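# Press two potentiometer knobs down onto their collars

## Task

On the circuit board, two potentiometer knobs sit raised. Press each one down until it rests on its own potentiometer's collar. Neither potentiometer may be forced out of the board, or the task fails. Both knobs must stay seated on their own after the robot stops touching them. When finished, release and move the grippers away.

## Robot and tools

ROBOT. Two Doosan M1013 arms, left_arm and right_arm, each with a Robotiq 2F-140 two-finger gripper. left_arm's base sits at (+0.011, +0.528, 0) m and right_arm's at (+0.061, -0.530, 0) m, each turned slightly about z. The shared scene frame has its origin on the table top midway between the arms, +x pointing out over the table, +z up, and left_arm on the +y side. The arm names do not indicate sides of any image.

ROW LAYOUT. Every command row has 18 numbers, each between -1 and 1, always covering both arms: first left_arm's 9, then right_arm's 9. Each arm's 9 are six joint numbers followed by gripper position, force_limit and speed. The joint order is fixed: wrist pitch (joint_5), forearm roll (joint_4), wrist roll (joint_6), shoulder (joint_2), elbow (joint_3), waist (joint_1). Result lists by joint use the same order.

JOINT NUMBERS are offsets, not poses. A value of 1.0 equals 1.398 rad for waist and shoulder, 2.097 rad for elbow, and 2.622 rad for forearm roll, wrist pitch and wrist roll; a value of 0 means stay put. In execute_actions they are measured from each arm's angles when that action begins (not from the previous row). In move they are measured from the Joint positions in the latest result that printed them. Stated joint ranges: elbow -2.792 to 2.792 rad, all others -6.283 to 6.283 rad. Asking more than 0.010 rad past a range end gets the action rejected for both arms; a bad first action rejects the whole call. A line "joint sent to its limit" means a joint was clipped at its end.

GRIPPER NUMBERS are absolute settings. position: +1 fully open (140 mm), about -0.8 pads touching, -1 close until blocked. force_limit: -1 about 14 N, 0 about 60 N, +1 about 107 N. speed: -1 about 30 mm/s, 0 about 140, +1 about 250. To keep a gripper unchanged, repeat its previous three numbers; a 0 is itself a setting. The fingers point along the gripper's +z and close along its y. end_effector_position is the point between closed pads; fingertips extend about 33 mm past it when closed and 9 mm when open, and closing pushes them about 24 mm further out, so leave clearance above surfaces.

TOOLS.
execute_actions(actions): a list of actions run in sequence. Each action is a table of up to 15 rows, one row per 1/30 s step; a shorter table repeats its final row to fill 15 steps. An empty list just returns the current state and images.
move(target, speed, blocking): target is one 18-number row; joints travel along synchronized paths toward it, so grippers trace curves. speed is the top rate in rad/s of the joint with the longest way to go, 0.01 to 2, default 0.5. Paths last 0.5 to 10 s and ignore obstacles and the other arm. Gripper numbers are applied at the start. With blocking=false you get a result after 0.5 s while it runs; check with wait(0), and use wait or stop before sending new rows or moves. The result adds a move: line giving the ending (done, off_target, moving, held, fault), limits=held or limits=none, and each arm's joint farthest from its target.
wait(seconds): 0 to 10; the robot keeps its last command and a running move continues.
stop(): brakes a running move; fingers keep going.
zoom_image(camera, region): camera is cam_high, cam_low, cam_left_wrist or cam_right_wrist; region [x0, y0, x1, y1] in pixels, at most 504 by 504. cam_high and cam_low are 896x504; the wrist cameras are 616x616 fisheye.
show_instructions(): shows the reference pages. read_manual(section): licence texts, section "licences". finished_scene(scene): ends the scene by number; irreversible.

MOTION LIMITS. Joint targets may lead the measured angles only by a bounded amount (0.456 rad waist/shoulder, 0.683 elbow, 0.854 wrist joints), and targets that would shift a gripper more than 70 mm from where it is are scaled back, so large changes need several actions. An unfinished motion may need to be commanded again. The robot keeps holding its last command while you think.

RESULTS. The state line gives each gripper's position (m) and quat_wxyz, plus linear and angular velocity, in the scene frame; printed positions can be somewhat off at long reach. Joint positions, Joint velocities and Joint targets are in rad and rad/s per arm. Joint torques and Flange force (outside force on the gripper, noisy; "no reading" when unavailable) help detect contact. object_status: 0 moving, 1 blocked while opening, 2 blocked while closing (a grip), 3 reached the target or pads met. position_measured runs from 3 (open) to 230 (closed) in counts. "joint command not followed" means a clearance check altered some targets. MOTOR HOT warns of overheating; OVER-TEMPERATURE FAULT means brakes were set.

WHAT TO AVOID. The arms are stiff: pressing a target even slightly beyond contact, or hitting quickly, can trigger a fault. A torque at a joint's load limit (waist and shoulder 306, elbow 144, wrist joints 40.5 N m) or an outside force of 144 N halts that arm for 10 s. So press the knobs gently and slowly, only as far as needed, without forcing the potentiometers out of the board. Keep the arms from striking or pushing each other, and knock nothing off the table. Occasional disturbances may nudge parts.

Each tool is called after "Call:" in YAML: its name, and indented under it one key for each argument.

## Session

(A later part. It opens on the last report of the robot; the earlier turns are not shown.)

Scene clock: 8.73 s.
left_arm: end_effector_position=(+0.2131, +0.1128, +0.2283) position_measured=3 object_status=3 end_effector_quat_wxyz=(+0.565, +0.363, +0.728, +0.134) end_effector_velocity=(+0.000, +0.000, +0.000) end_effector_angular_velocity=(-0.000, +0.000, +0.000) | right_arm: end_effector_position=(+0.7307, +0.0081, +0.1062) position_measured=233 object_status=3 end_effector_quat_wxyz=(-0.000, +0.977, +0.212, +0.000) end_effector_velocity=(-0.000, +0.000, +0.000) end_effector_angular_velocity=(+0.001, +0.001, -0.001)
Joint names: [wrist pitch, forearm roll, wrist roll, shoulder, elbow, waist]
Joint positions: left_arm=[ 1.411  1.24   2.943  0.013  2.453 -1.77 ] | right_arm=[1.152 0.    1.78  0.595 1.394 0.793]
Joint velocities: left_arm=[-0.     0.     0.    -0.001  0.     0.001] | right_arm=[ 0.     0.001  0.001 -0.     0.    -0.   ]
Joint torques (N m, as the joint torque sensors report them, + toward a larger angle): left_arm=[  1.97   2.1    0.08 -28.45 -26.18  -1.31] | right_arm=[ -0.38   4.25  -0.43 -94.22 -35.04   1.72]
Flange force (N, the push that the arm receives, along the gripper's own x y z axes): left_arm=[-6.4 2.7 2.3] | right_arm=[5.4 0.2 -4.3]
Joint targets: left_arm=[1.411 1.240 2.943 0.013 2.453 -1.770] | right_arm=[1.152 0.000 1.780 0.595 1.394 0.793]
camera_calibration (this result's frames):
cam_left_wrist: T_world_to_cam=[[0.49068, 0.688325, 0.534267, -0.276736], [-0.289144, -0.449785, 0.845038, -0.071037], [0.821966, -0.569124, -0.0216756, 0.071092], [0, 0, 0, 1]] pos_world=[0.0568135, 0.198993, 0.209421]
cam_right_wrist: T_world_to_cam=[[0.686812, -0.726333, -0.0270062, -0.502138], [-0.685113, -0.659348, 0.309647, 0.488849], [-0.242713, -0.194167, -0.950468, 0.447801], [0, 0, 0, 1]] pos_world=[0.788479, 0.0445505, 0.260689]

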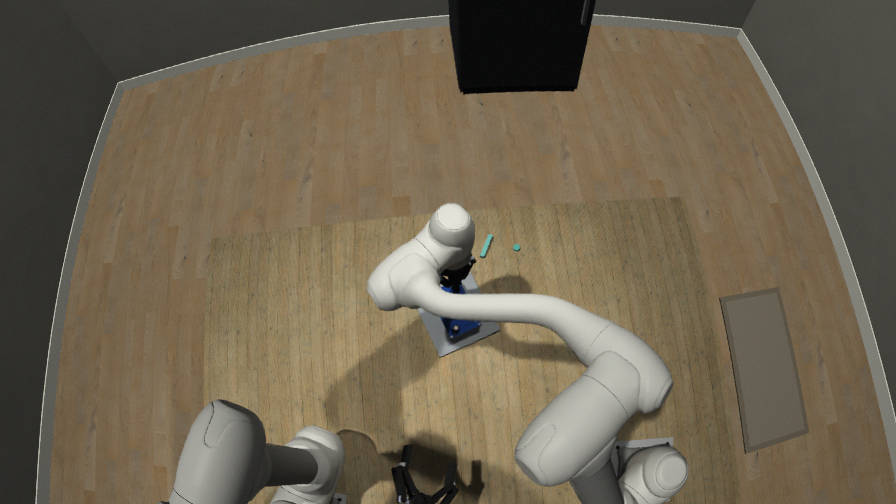

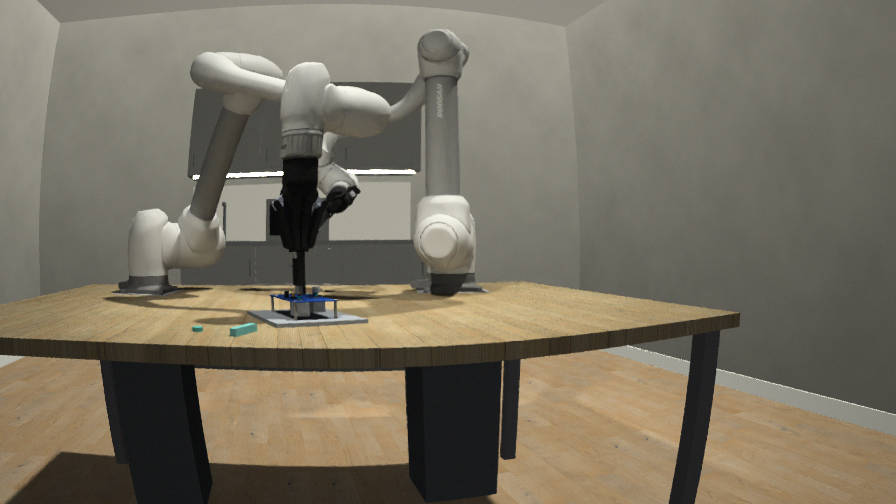

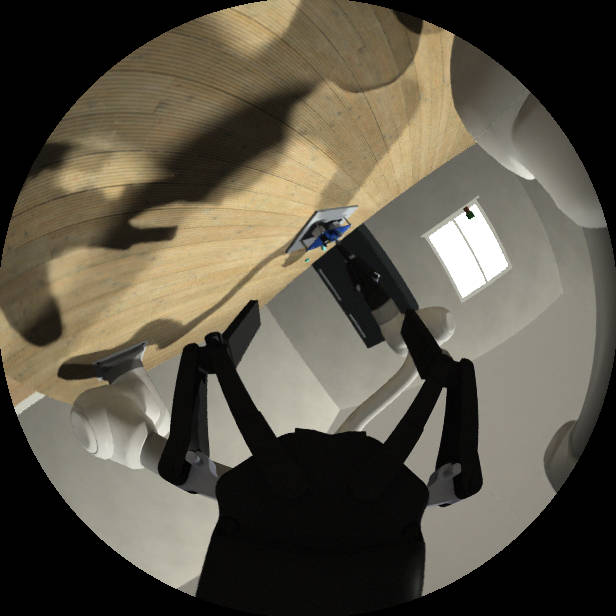

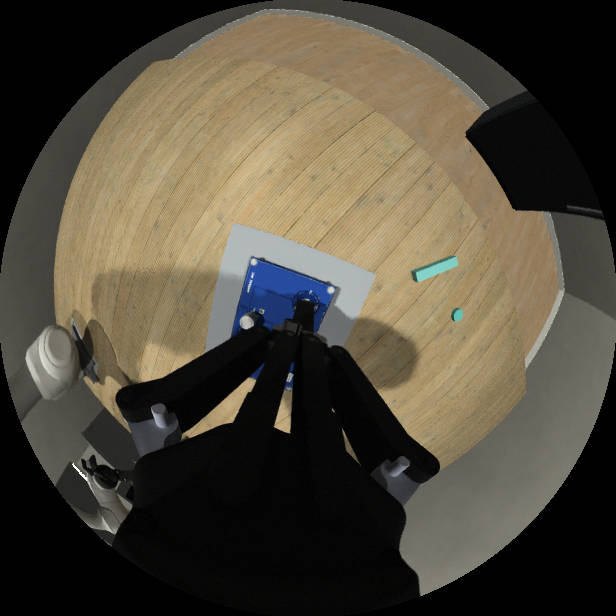

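Call:
move:
  target: [0,0,0,0,0,0,1,0,0,-0.00114932,0,0,0.00094388,0.0008078,0,-1,0,1]
  speed: 0.01

Scene clock: 9.57 s.
left_arm: end_effector_position=(+0.2131, +0.1128, +0.2283) position_measured=3 object_status=3 end_effector_quat_wxyz=(+0.565, +0.363, +0.728, +0.134) end_effector_velocity=(-0.000, -0.000, -0.000) end_effector_angular_velocity=(-0.000, +0.001, -0.001) | right_arm: end_effector_position=(+0.7307, +0.0081, +0.1043) position_measured=233 object_status=3 end_effector_quat_wxyz=(-0.000, +0.977, +0.212, +0.000) end_effector_velocity=(+0.000, +0.000, -0.000) end_effector_angular_velocity=(-0.000, -0.000, +0.000)
Joint names: [wrist pitch, forearm roll, wrist roll, shoulder, elbow, waist]
Joint positions: left_arm=[ 1.411  1.24   2.943  0.013  2.453 -1.77 ] | right_arm=[1.149 0.    1.78  0.597 1.395 0.793]
Joint velocities: left_arm=[-0.001 -0.     0.     0.    -0.    -0.   ] | right_arm=[-0.001 -0.    -0.     0.     0.    -0.   ]
Joint torques (N m, as the joint torque sensors report them, + toward a larger angle): left_arm=[  1.87   1.95  -0.03 -28.76 -26.31  -1.25] | right_arm=[ -0.4    4.38   0.24 -87.28 -31.36   1.64]
Flange force (N, the push that the arm receives, along the gripper's own x y z axes): left_arm=[-6.1 2.0 2.5] | right_arm=[4.2 1.2 -12.2]
Joint targets: left_arm=[1.411 1.240 2.943 0.013 2.453 -1.770] | right_arm=[1.149 0.000 1.780 0.597 1.396 0.793]
move: done; limits=none; left_arm: farthest joint: the waist, 0.000 radians from its target (0.000 radians at the start); right_arm: farthest joint: the waist, 0.000 radians from its target (0.000 radians at the start)
camera_calibration (this result's frames):
cam_left_wrist: T_world_to_cam=[[0.49068, 0.688325, 0.534267, -0.276736], [-0.289144, -0.449786, 0.845038, -0.071037], [0.821966, -0.569123, -0.0216757, 0.071092], [0, 0, 0, 1]] pos_world=[0.0568135, 0.198993, 0.209421]
cam_right_wrist: T_world_to_cam=[[0.686812, -0.726333, -0.0270014, -0.502191], [-0.685123, -0.659354, 0.309612, 0.489459], [-0.242685, -0.194146, -0.95048, 0.445948], [0, 0, 0, 1]] pos_world=[0.788475, 0.0445479, 0.258762]

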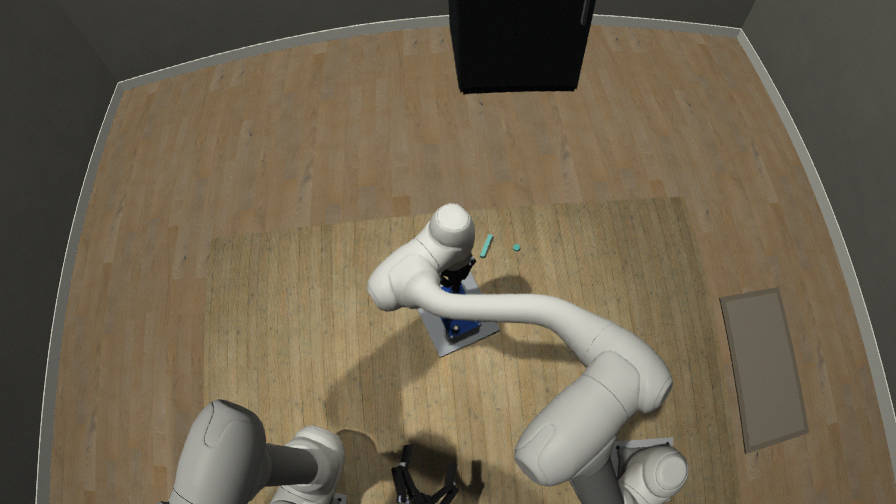

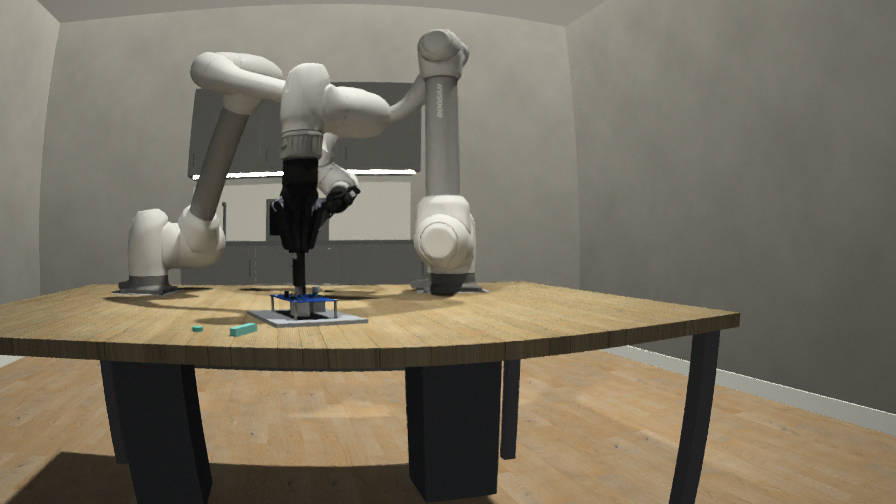

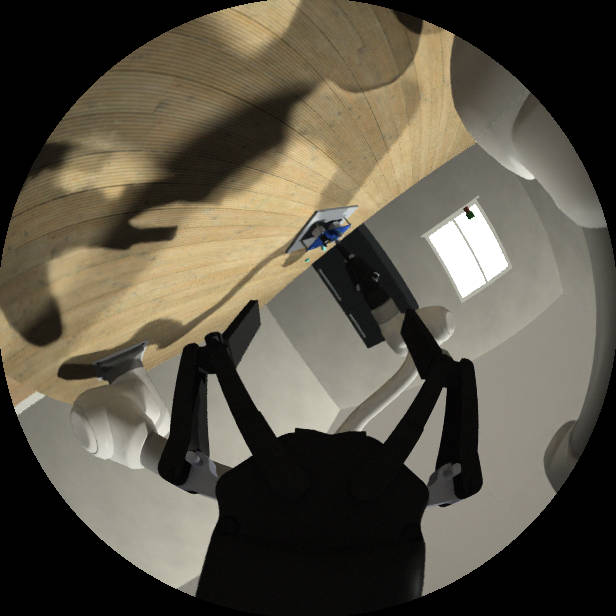

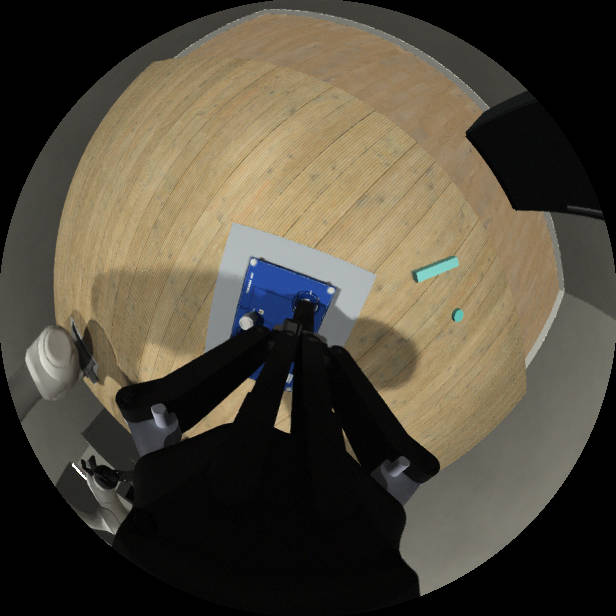

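Call:
zoom_image:
  camera: "cam_low"
  region: [278,270,330,304]

Call:
move:
  target: [0,0,0,0,0,0,1,0,0,-0.00057466,0,0,0.00047194,0.0004039,0,-1,0,1]
  speed: 0.01

Region (278, 270, 330, 304) of cam_low's 896x504 image, scaled by 9.692, with more detail than that image has; it fills the top 330 rows of this view, and the rest is white.

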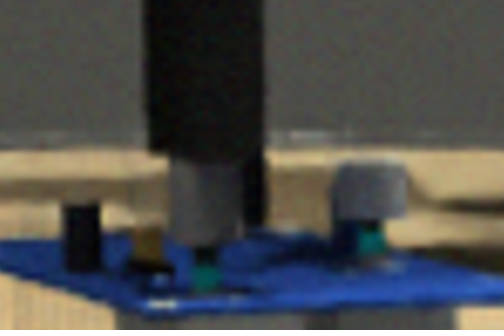

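Scene clock: 10.63 s.
left_arm: end_effector_position=(+0.2131, +0.1128, +0.2283) position_measured=3 object_status=3 end_effector_quat_wxyz=(+0.565, +0.363, +0.728, +0.134) end_effector_velocity=(+0.000, -0.000, -0.000) end_effector_angular_velocity=(-0.000, +0.001, +0.000) | right_arm: end_effector_position=(+0.7307, +0.0081, +0.1033) position_measured=233 object_status=3 end_effector_quat_wxyz=(-0.000, +0.977, +0.212, +0.000) end_effector_velocity=(+0.000, -0.000, -0.000) end_effector_angular_velocity=(-0.001, -0.000, -0.000)
Joint names: [wrist pitch, forearm roll, wrist roll, shoulder, elbow, waist]
Joint positions: left_arm=[ 1.411  1.24   2.943  0.013  2.453 -1.77 ] | right_arm=[1.148 0.    1.78  0.597 1.396 0.793]
Joint velocities: left_arm=[-0.001  0.    -0.    -0.    -0.     0.001] | right_arm=[ 0.    -0.001  0.001  0.    -0.    -0.   ]
Joint torques (N m, as the joint torque sensors report them, + toward a larger angle): left_arm=[  1.88   2.02  -0.04 -29.52 -26.01  -1.61] | right_arm=[ -0.48   3.98  -0.03 -83.79 -29.64   3.6 ]
Flange force (N, the push that the arm receives, along the gripper's own x y z axes): left_arm=[-6.8 -0.1 3.6] | right_arm=[3.8 3.3 -16.0]
Joint targets: left_arm=[1.411 1.240 2.943 0.013 2.453 -1.770] | right_arm=[1.148 0.000 1.780 0.597 1.396 0.793]
move: done; limits=none; left_arm: farthest joint: the waist, 0.000 radians from its target (0.000 radians at the start); right_arm: farthest joint: the waist, 0.000 radians from its target (0.000 radians at the start)
camera_calibration (this result's frames):
cam_left_wrist: T_world_to_cam=[[0.49068, 0.688325, 0.534267, -0.276736], [-0.289144, -0.449786, 0.845038, -0.0710369], [0.821966, -0.569123, -0.0216757, 0.071092], [0, 0, 0, 1]] pos_world=[0.0568135, 0.198993, 0.209421]
cam_right_wrist: T_world_to_cam=[[0.686812, -0.726333, -0.0269992, -0.502217], [-0.685127, -0.659357, 0.309597, 0.489761], [-0.242673, -0.194137, -0.950485, 0.44502], [0, 0, 0, 1]] pos_world=[0.788472, 0.0445451, 0.257796]

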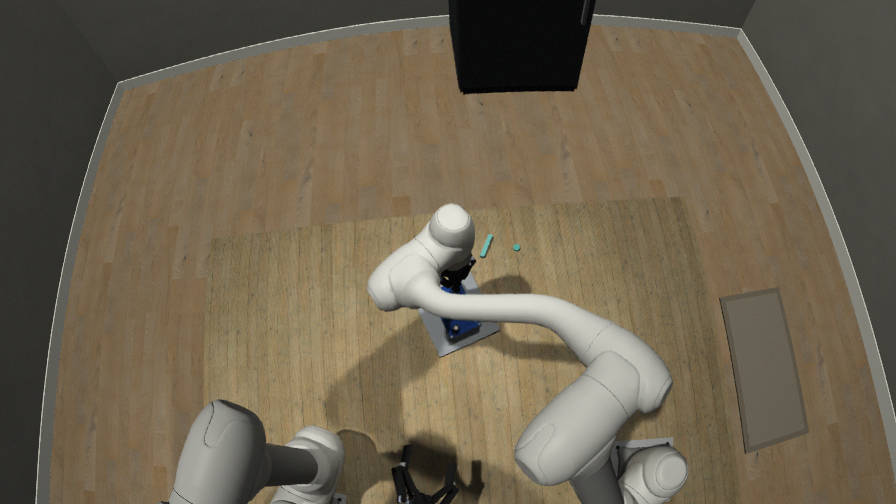

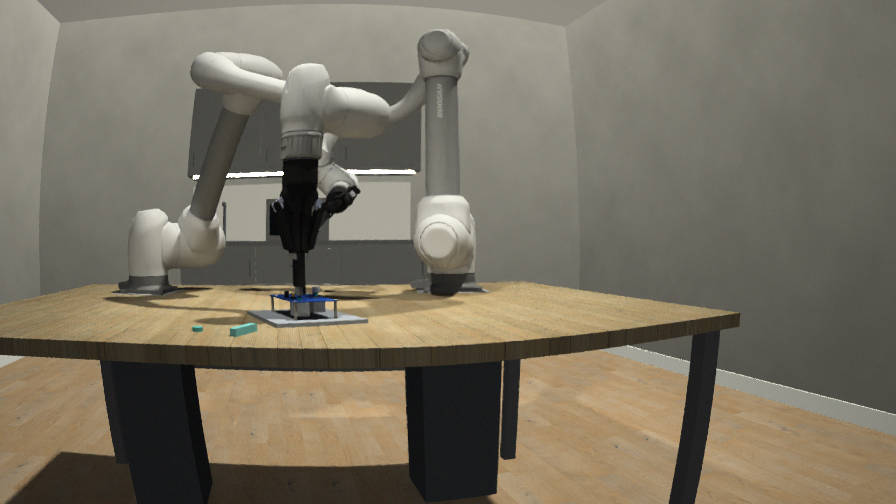

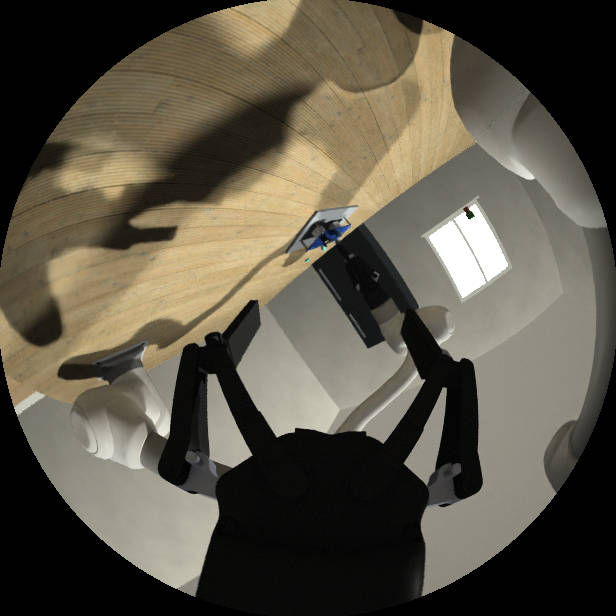

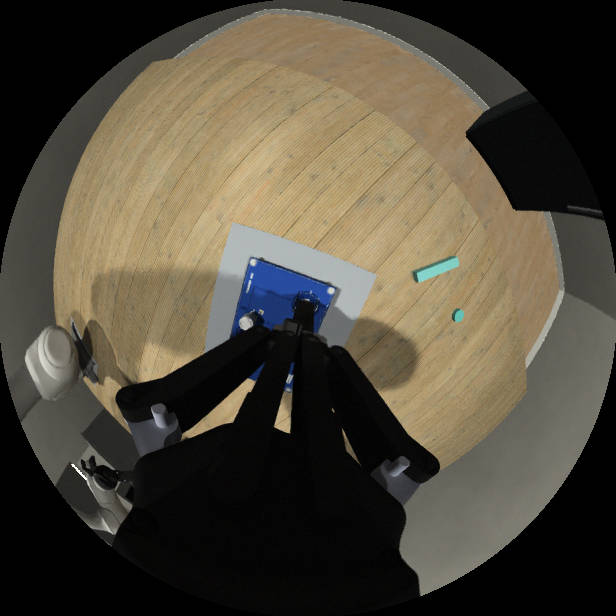

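Call:
zoom_image:
  camera: "cam_low"
  region: [278,270,330,304]

Call:
move:
  target: [0,0,0,0,0,0,1,0,0,-0.00057466,0,0,0.00047194,0.0004039,0,-1,0,1]
  speed: 0.01

Region (278, 270, 330, 304) of cam_low's 896x504 image, scaled by 9.692, with more detail than that image has; it fills the top 330 rows of this view, and the rest is white.

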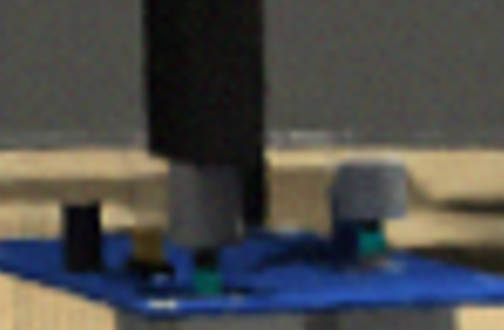

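Scene clock: 11.57 s.
left_arm: end_effector_position=(+0.2131, +0.1128, +0.2283) position_measured=3 object_status=3 end_effector_quat_wxyz=(+0.565, +0.363, +0.728, +0.134) end_effector_velocity=(-0.000, -0.000, +0.000) end_effector_angular_velocity=(-0.001, +0.000, -0.000) | right_arm: end_effector_position=(+0.7307, +0.0081, +0.1023) position_measured=233 object_status=3 end_effector_quat_wxyz=(-0.000, +0.977, +0.212, +0.000) end_effector_velocity=(-0.000, +0.000, -0.000) end_effector_angular_velocity=(+0.001, +0.001, +0.001)
Joint names: [wrist pitch, forearm roll, wrist roll, shoulder, elbow, waist]
Joint positions: left_arm=[ 1.411  1.24   2.943  0.013  2.453 -1.77 ] | right_arm=[1.146 0.    1.78  0.598 1.397 0.793]
Joint velocities: left_arm=[ 0.    -0.    -0.    -0.    -0.001 -0.001] | right_arm=[-0.     0.001 -0.001  0.    -0.     0.   ]
Joint torques (N m, as the joint torque sensors report them, + toward a larger angle): left_arm=[  1.82   1.94  -0.02 -28.58 -25.9   -1.39] | right_arm=[ -0.8    3.81  -0.36 -81.35 -27.91   2.5 ]
Flange force (N, the push that the arm receives, along the gripper's own x y z axes): left_arm=[-7.1 2.1 2.4] | right_arm=[4.3 1.5 -19.7]
Joint targets: left_arm=[1.411 1.240 2.943 0.013 2.453 -1.770] | right_arm=[1.146 0.000 1.780 0.598 1.397 0.793]
move: done; limits=none; left_arm: farthest joint: the waist, 0.000 radians from its target (0.000 radians at the start); right_arm: farthest joint: the waist, 0.000 radians from its target (0.000 radians at the start)
camera_calibration (this result's frames):
cam_left_wrist: T_world_to_cam=[[0.49068, 0.688325, 0.534267, -0.276736], [-0.289144, -0.449785, 0.845038, -0.071037], [0.821966, -0.569124, -0.0216755, 0.071092], [0, 0, 0, 1]] pos_world=[0.0568135, 0.198993, 0.209421]
cam_right_wrist: T_world_to_cam=[[0.686813, -0.726333, -0.026997, -0.502244], [-0.685131, -0.65936, 0.30958, 0.490063], [-0.242659, -0.194127, -0.95049, 0.444092], [0, 0, 0, 1]] pos_world=[0.788467, 0.044542, 0.256832]

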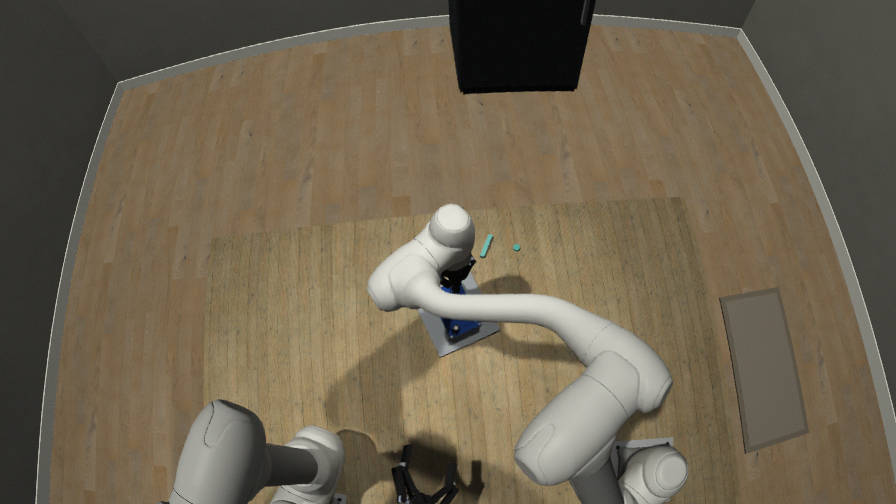

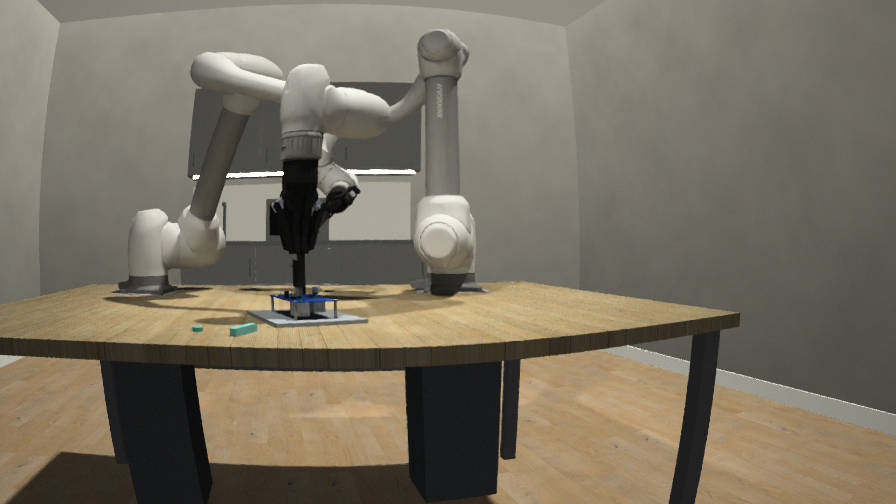

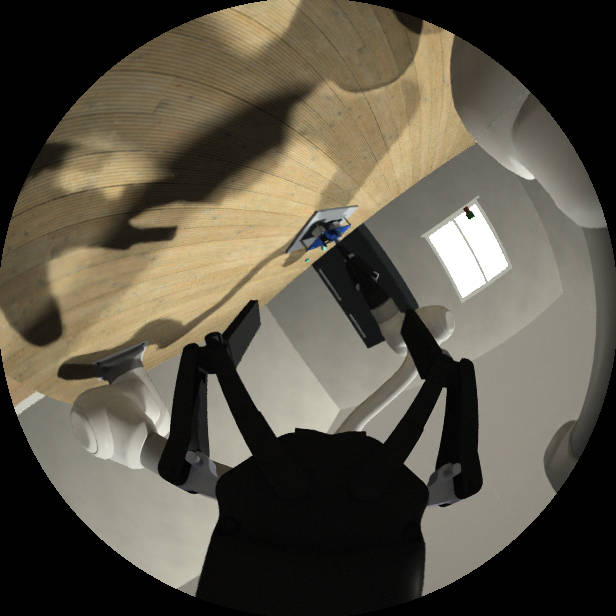

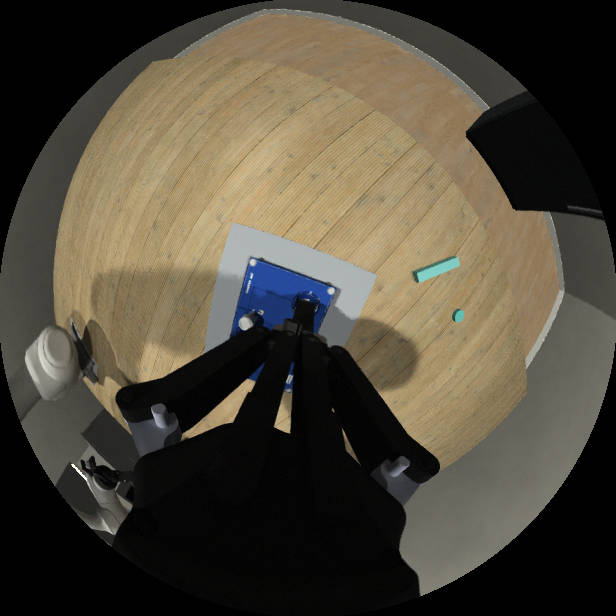

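Call:
zoom_image:
  camera: "cam_low"
  region: [290,282,322,304]

Call:
zoom_image:
  camera: "cam_right_wrist"
  region: [220,250,360,390]

Region (290, 282, 322, 304) of cam_low's 896x504 image, scaled by 15.750, with more detail than that image has; it fills the top 346 rows of this view, and the rest is white.

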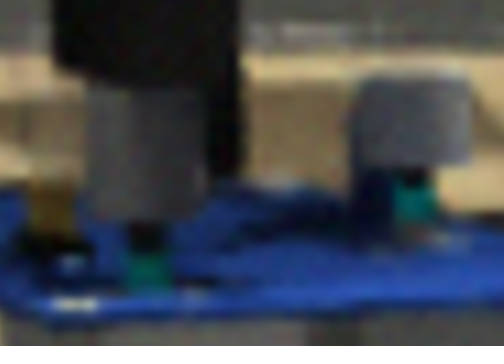

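Region (220, 250, 360, 390) of cam_right_wrist's 616x616 image, scaled by 3.600, with more detail than that image has.

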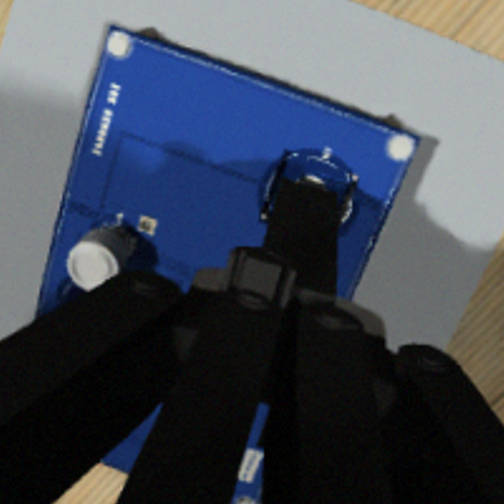

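Call:
move:
  target: [0,0,0,0,0,0,1,0,0,-0.00057466,0,0,0.00047194,0.0004039,0,-1,0,1]
  speed: 0.01

Scene clock: 15.27 s.
left_arm: end_effector_position=(+0.2131, +0.1128, +0.2283) position_measured=3 object_status=3 end_effector_quat_wxyz=(+0.565, +0.363, +0.728, +0.134) end_effector_velocity=(-0.000, +0.000, -0.000) end_effector_angular_velocity=(+0.000, +0.001, -0.001) | right_arm: end_effector_position=(+0.7307, +0.0081, +0.1014) position_measured=233 object_status=3 end_effector_quat_wxyz=(-0.000, +0.977, +0.212, +0.000) end_effector_velocity=(-0.000, +0.000, -0.000) end_effector_angular_velocity=(+0.000, +0.001, -0.000)
Joint names: [wrist pitch, forearm roll, wrist roll, shoulder, elbow, waist]
Joint positions: left_arm=[ 1.411  1.24   2.943  0.013  2.453 -1.77 ] | right_arm=[1.145 0.    1.78  0.599 1.398 0.793]
Joint velocities: left_arm=[-0.001  0.    -0.    -0.     0.001 -0.   ] | right_arm=[ 0.     0.001 -0.    -0.     0.    -0.   ]
Joint torques (N m, as the joint torque sensors report them, + toward a larger angle): left_arm=[  1.76   1.87   0.05 -29.   -26.08  -0.84] | right_arm=[ -0.46   3.97  -0.11 -78.68 -27.77   1.68]
Flange force (N, the push that the arm receives, along the gripper's own x y z axes): left_arm=[-5.9 1.1 1.5] | right_arm=[0.2 1.9 -21.1]
Joint targets: left_arm=[1.411 1.240 2.943 0.013 2.453 -1.770] | right_arm=[1.145 0.000 1.780 0.599 1.398 0.793]
move: done; limits=none; left_arm: farthest joint: the waist, 0.000 radians from its target (0.000 radians at the start); right_arm: farthest joint: the waist, 0.000 radians from its target (0.000 radians at the start)
camera_calibration (this result's frames):
cam_left_wrist: T_world_to_cam=[[0.49068, 0.688325, 0.534267, -0.276736], [-0.289144, -0.449785, 0.845038, -0.071037], [0.821966, -0.569123, -0.0216756, 0.0710919], [0, 0, 0, 1]] pos_world=[0.0568135, 0.198993, 0.209421]
cam_right_wrist: T_world_to_cam=[[0.686813, -0.726333, -0.0269964, -0.502269], [-0.685132, -0.65936, 0.309578, 0.490358], [-0.242657, -0.194126, -0.950491, 0.443161], [0, 0, 0, 1]] pos_world=[0.78846, 0.0445369, 0.255857]

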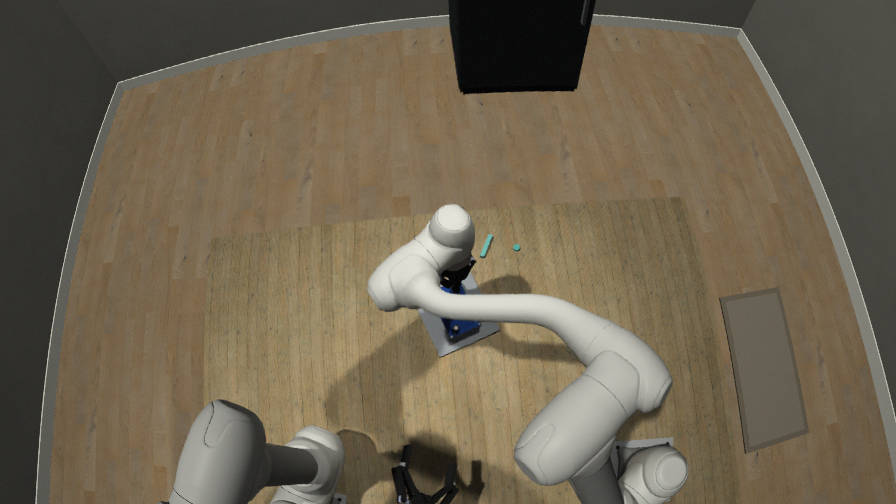

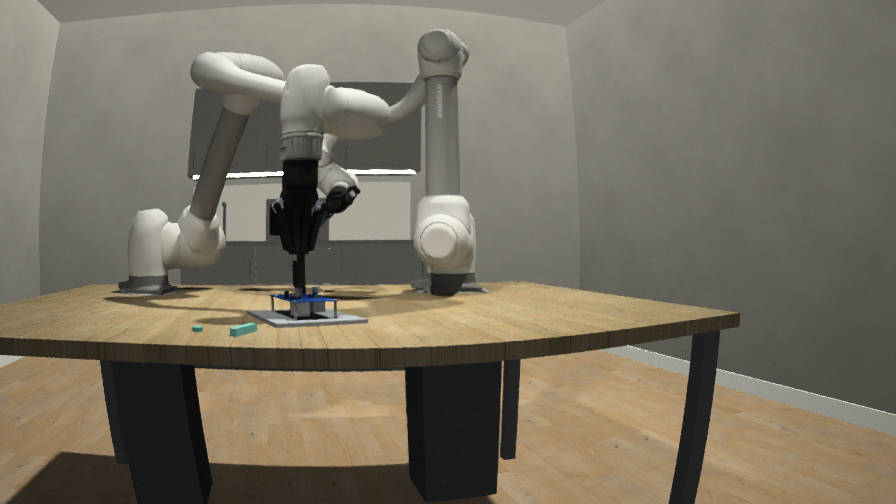

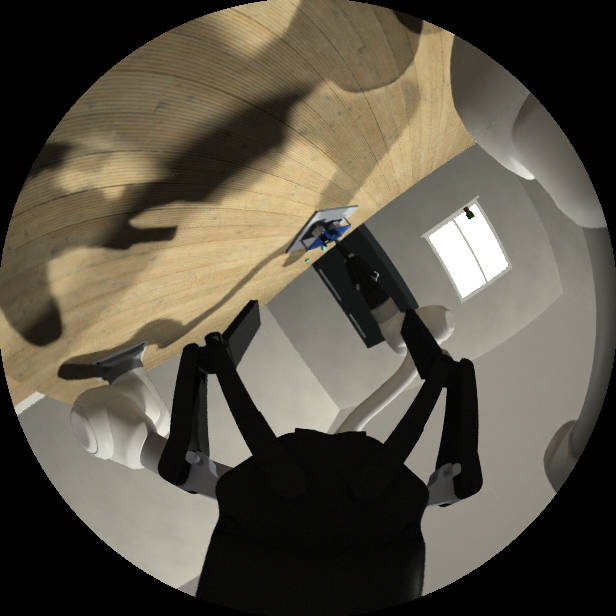

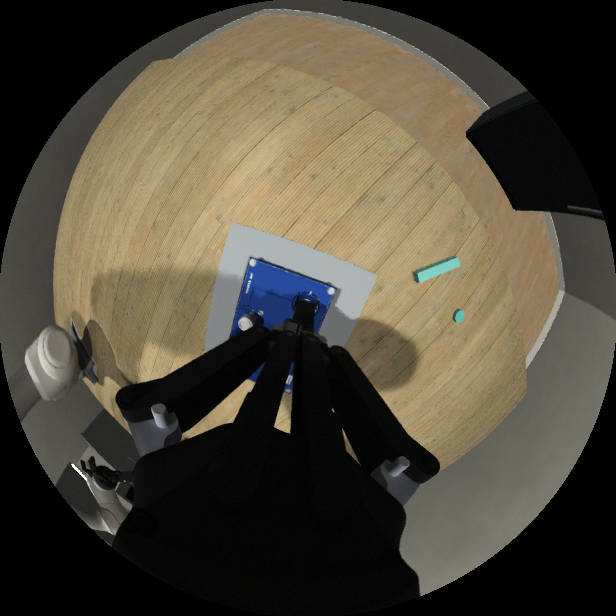

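Call:
move:
  target: [0,0,0,0,0,0,1,0,0,-0.00229864,0,0,0.00188776,0.0016156,0,-1,0,1]
  speed: 0.01

Call:
zoom_image:
  camera: "cam_low"
  region: [290,282,322,304]

Scene clock: 16.33 s.
left_arm: end_effector_position=(+0.2131, +0.1128, +0.2283) position_measured=3 object_status=3 end_effector_quat_wxyz=(+0.565, +0.363, +0.728, +0.134) end_effector_velocity=(-0.000, -0.000, -0.000) end_effector_angular_velocity=(+0.000, +0.000, -0.001) | right_arm: end_effector_position=(+0.7307, +0.0081, +0.0974) position_measured=233 object_status=3 end_effector_quat_wxyz=(-0.000, +0.977, +0.212, +0.000) end_effector_velocity=(-0.000, -0.001, -0.001) end_effector_angular_velocity=(-0.001, +0.000, +0.001)
Joint names: [wrist pitch, forearm roll, wrist roll, shoulder, elbow, waist]
Joint positions: left_arm=[ 1.411  1.24   2.943  0.013  2.453 -1.77 ] | right_arm=[1.139 0.    1.78  0.601 1.401 0.793]
Joint velocities: left_arm=[-0.  0.  0.  0. -0. -0.] | right_arm=[-0.001 -0.001 -0.     0.     0.002 -0.   ]
Joint torques (N m, as the joint torque sensors report them, + toward a larger angle): left_arm=[  1.67   2.08   0.   -28.87 -26.08   0.03] | right_arm=[ -0.66   3.98   0.14 -80.12 -27.81   3.53]
Flange force (N, the push that the arm receives, along the gripper's own x y z axes): left_arm=[-5.3 1.1 -1.6] | right_arm=[2.5 3.8 -20.3]
Joint targets: left_arm=[1.411 1.240 2.943 0.013 2.453 -1.770] | right_arm=[1.139 0.000 1.780 0.601 1.401 0.793]
move: done; limits=none; left_arm: farthest joint: the waist, 0.000 radians from its target (0.000 radians at the start); right_arm: farthest joint: the shoulder, 0.001 radians from its target (0.003 radians at the start)
camera_calibration (this result's frames):
cam_left_wrist: T_world_to_cam=[[0.49068, 0.688325, 0.534267, -0.276736], [-0.289144, -0.449786, 0.845038, -0.0710369], [0.821966, -0.569123, -0.0216757, 0.071092], [0, 0, 0, 1]] pos_world=[0.0568135, 0.198993, 0.209421]
cam_right_wrist: T_world_to_cam=[[0.686812, -0.726334, -0.026996, -0.502368], [-0.685133, -0.659359, 0.309578, 0.491527], [-0.242657, -0.194126, -0.950491, 0.439419], [0, 0, 0, 1]] pos_world=[0.788422, 0.0445079, 0.251936]

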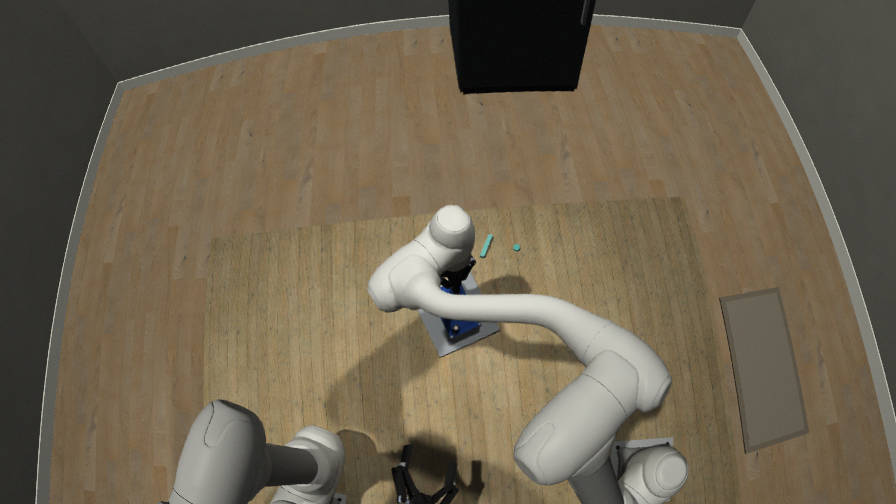

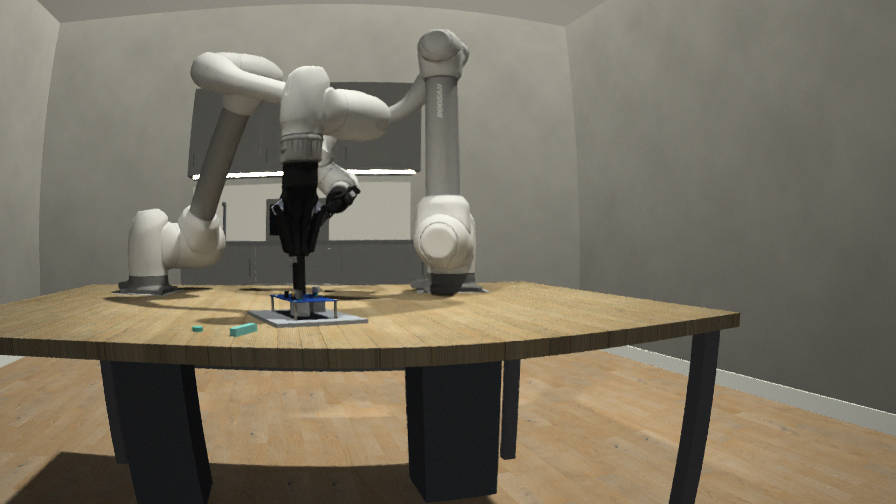

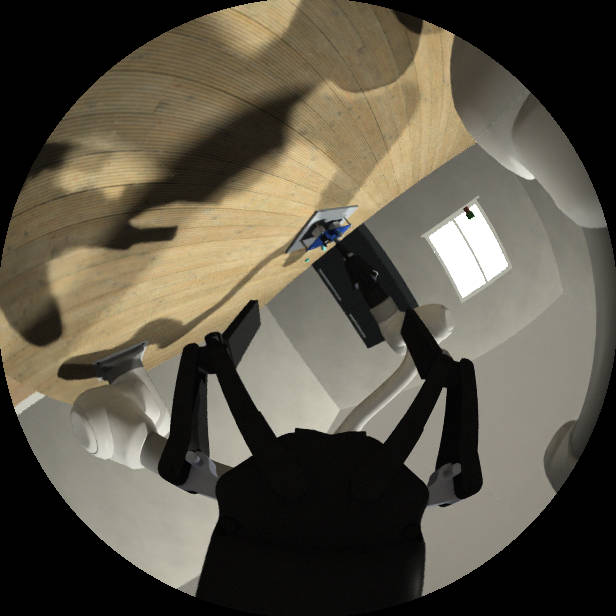

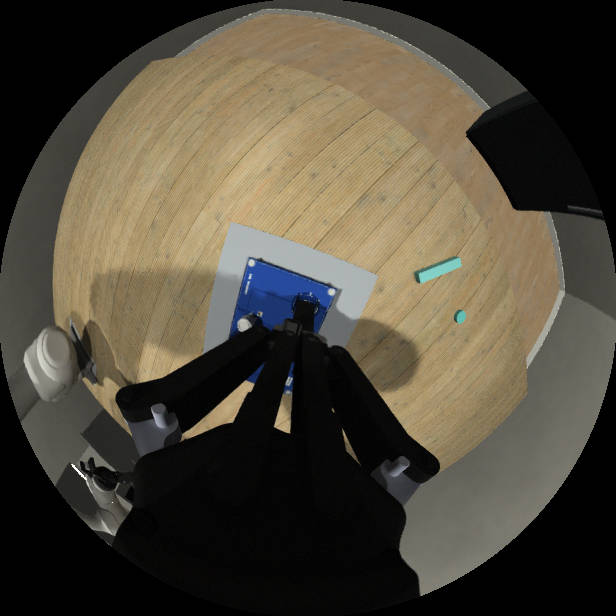

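Region (290, 282, 322, 304) of cam_low's 896x504 image, scaled by 15.750, with more detail than that image has; it fills the top 346 rows of this view, and the rest is white.

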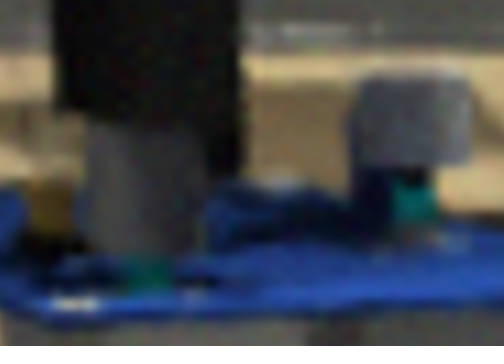

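Call:
move:
  target: [0,0,0,0,0,0,1,0,0,-0.00114932,0,0,0.00094388,0.0008078,0,-1,0,1]
  speed: 0.01

Call:
zoom_image:
  camera: "cam_low"
  region: [290,282,322,304]

Scene clock: 17.20 s.
left_arm: end_effector_position=(+0.2131, +0.1128, +0.2283) position_measured=3 object_status=3 end_effector_quat_wxyz=(+0.565, +0.363, +0.728, +0.134) end_effector_velocity=(+0.000, -0.000, +0.000) end_effector_angular_velocity=(-0.000, +0.000, +0.001) | right_arm: end_effector_position=(+0.7307, +0.0081, +0.0955) position_measured=233 object_status=3 end_effector_quat_wxyz=(-0.000, +0.977, +0.212, +0.000) end_effector_velocity=(+0.000, -0.000, -0.000) end_effector_angular_velocity=(-0.001, -0.001, -0.000)
Joint names: [wrist pitch, forearm roll, wrist roll, shoulder, elbow, waist]
Joint positions: left_arm=[ 1.411  1.24   2.943  0.013  2.453 -1.77 ] | right_arm=[1.136 0.    1.78  0.602 1.403 0.793]
Joint velocities: left_arm=[-0.    -0.     0.     0.001 -0.001  0.001] | right_arm=[-0.001 -0.001  0.001  0.     0.001 -0.   ]
Joint torques (N m, as the joint torque sensors report them, + toward a larger angle): left_arm=[  1.9    2.07   0.   -29.85 -26.32  -1.1 ] | right_arm=[ -0.05   3.81   0.25 -78.77 -26.51   1.03]
Flange force (N, the push that the arm receives, along the gripper's own x y z axes): left_arm=[-5.4 -1.3 2.5] | right_arm=[2.4 0.9 -21.4]
Joint targets: left_arm=[1.411 1.240 2.943 0.013 2.453 -1.770] | right_arm=[1.136 0.000 1.780 0.602 1.403 0.793]
move: done; limits=none; left_arm: farthest joint: the waist, 0.000 radians from its target (0.000 radians at the start); right_arm: farthest joint: the waist, 0.000 radians from its target (0.000 radians at the start)
camera_calibration (this result's frames):
cam_left_wrist: T_world_to_cam=[[0.49068, 0.688325, 0.534267, -0.276735], [-0.289144, -0.449785, 0.845038, -0.071037], [0.821966, -0.569124, -0.0216757, 0.071092], [0, 0, 0, 1]] pos_world=[0.0568135, 0.198993, 0.209421]
cam_right_wrist: T_world_to_cam=[[0.686811, -0.726334, -0.0269954, -0.502417], [-0.685134, -0.659359, 0.309577, 0.492102], [-0.242656, -0.194125, -0.950491, 0.437554], [0, 0, 0, 1]] pos_world=[0.788397, 0.0444892, 0.249985]

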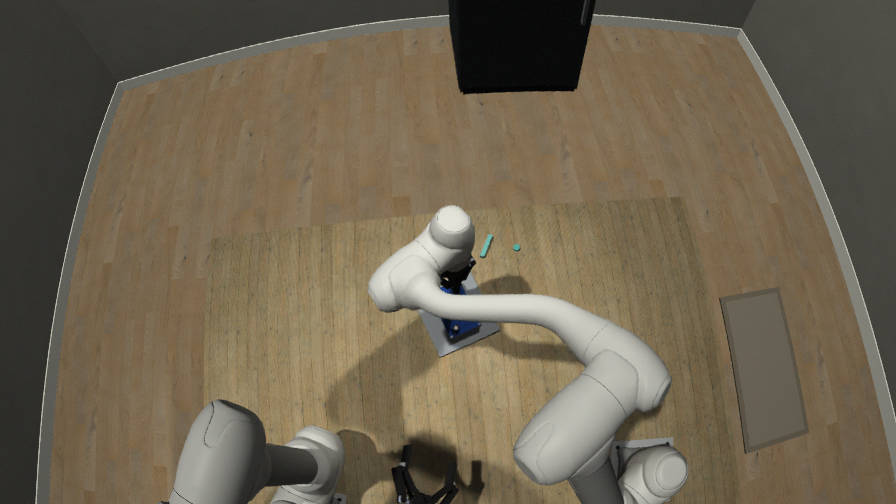

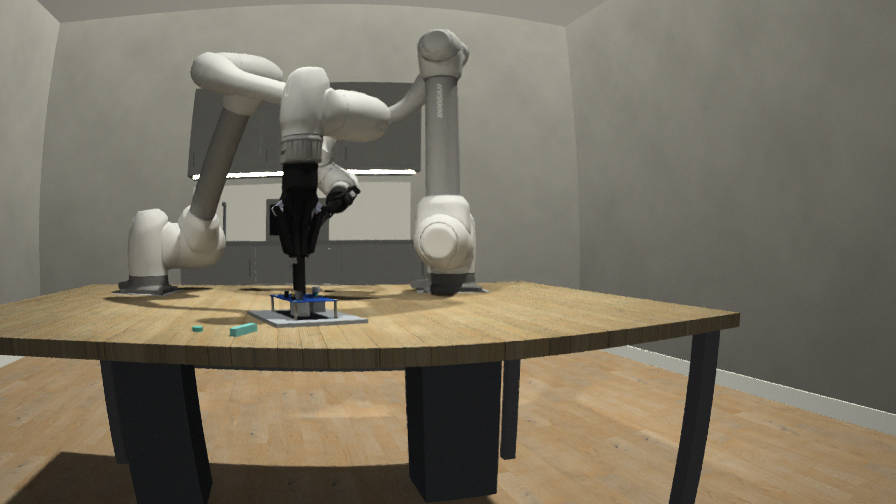

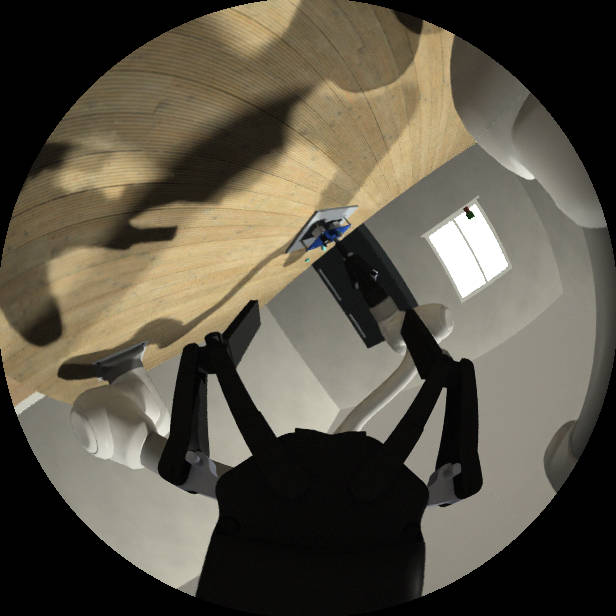

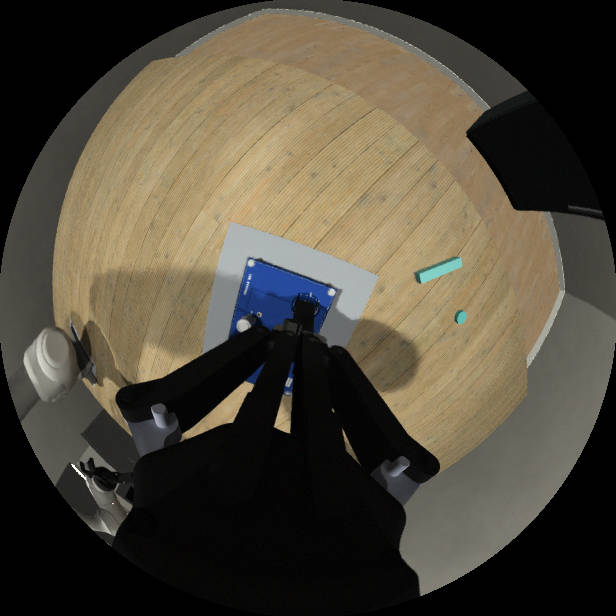

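Region (290, 282, 322, 304) of cam_low's 896x504 image, scaled by 15.750, with more detail than that image has; it fills the top 346 rows of this view, and the rest is white.

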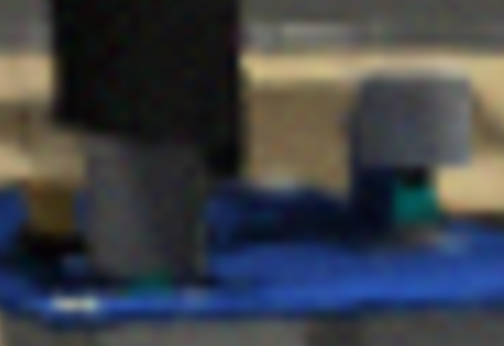

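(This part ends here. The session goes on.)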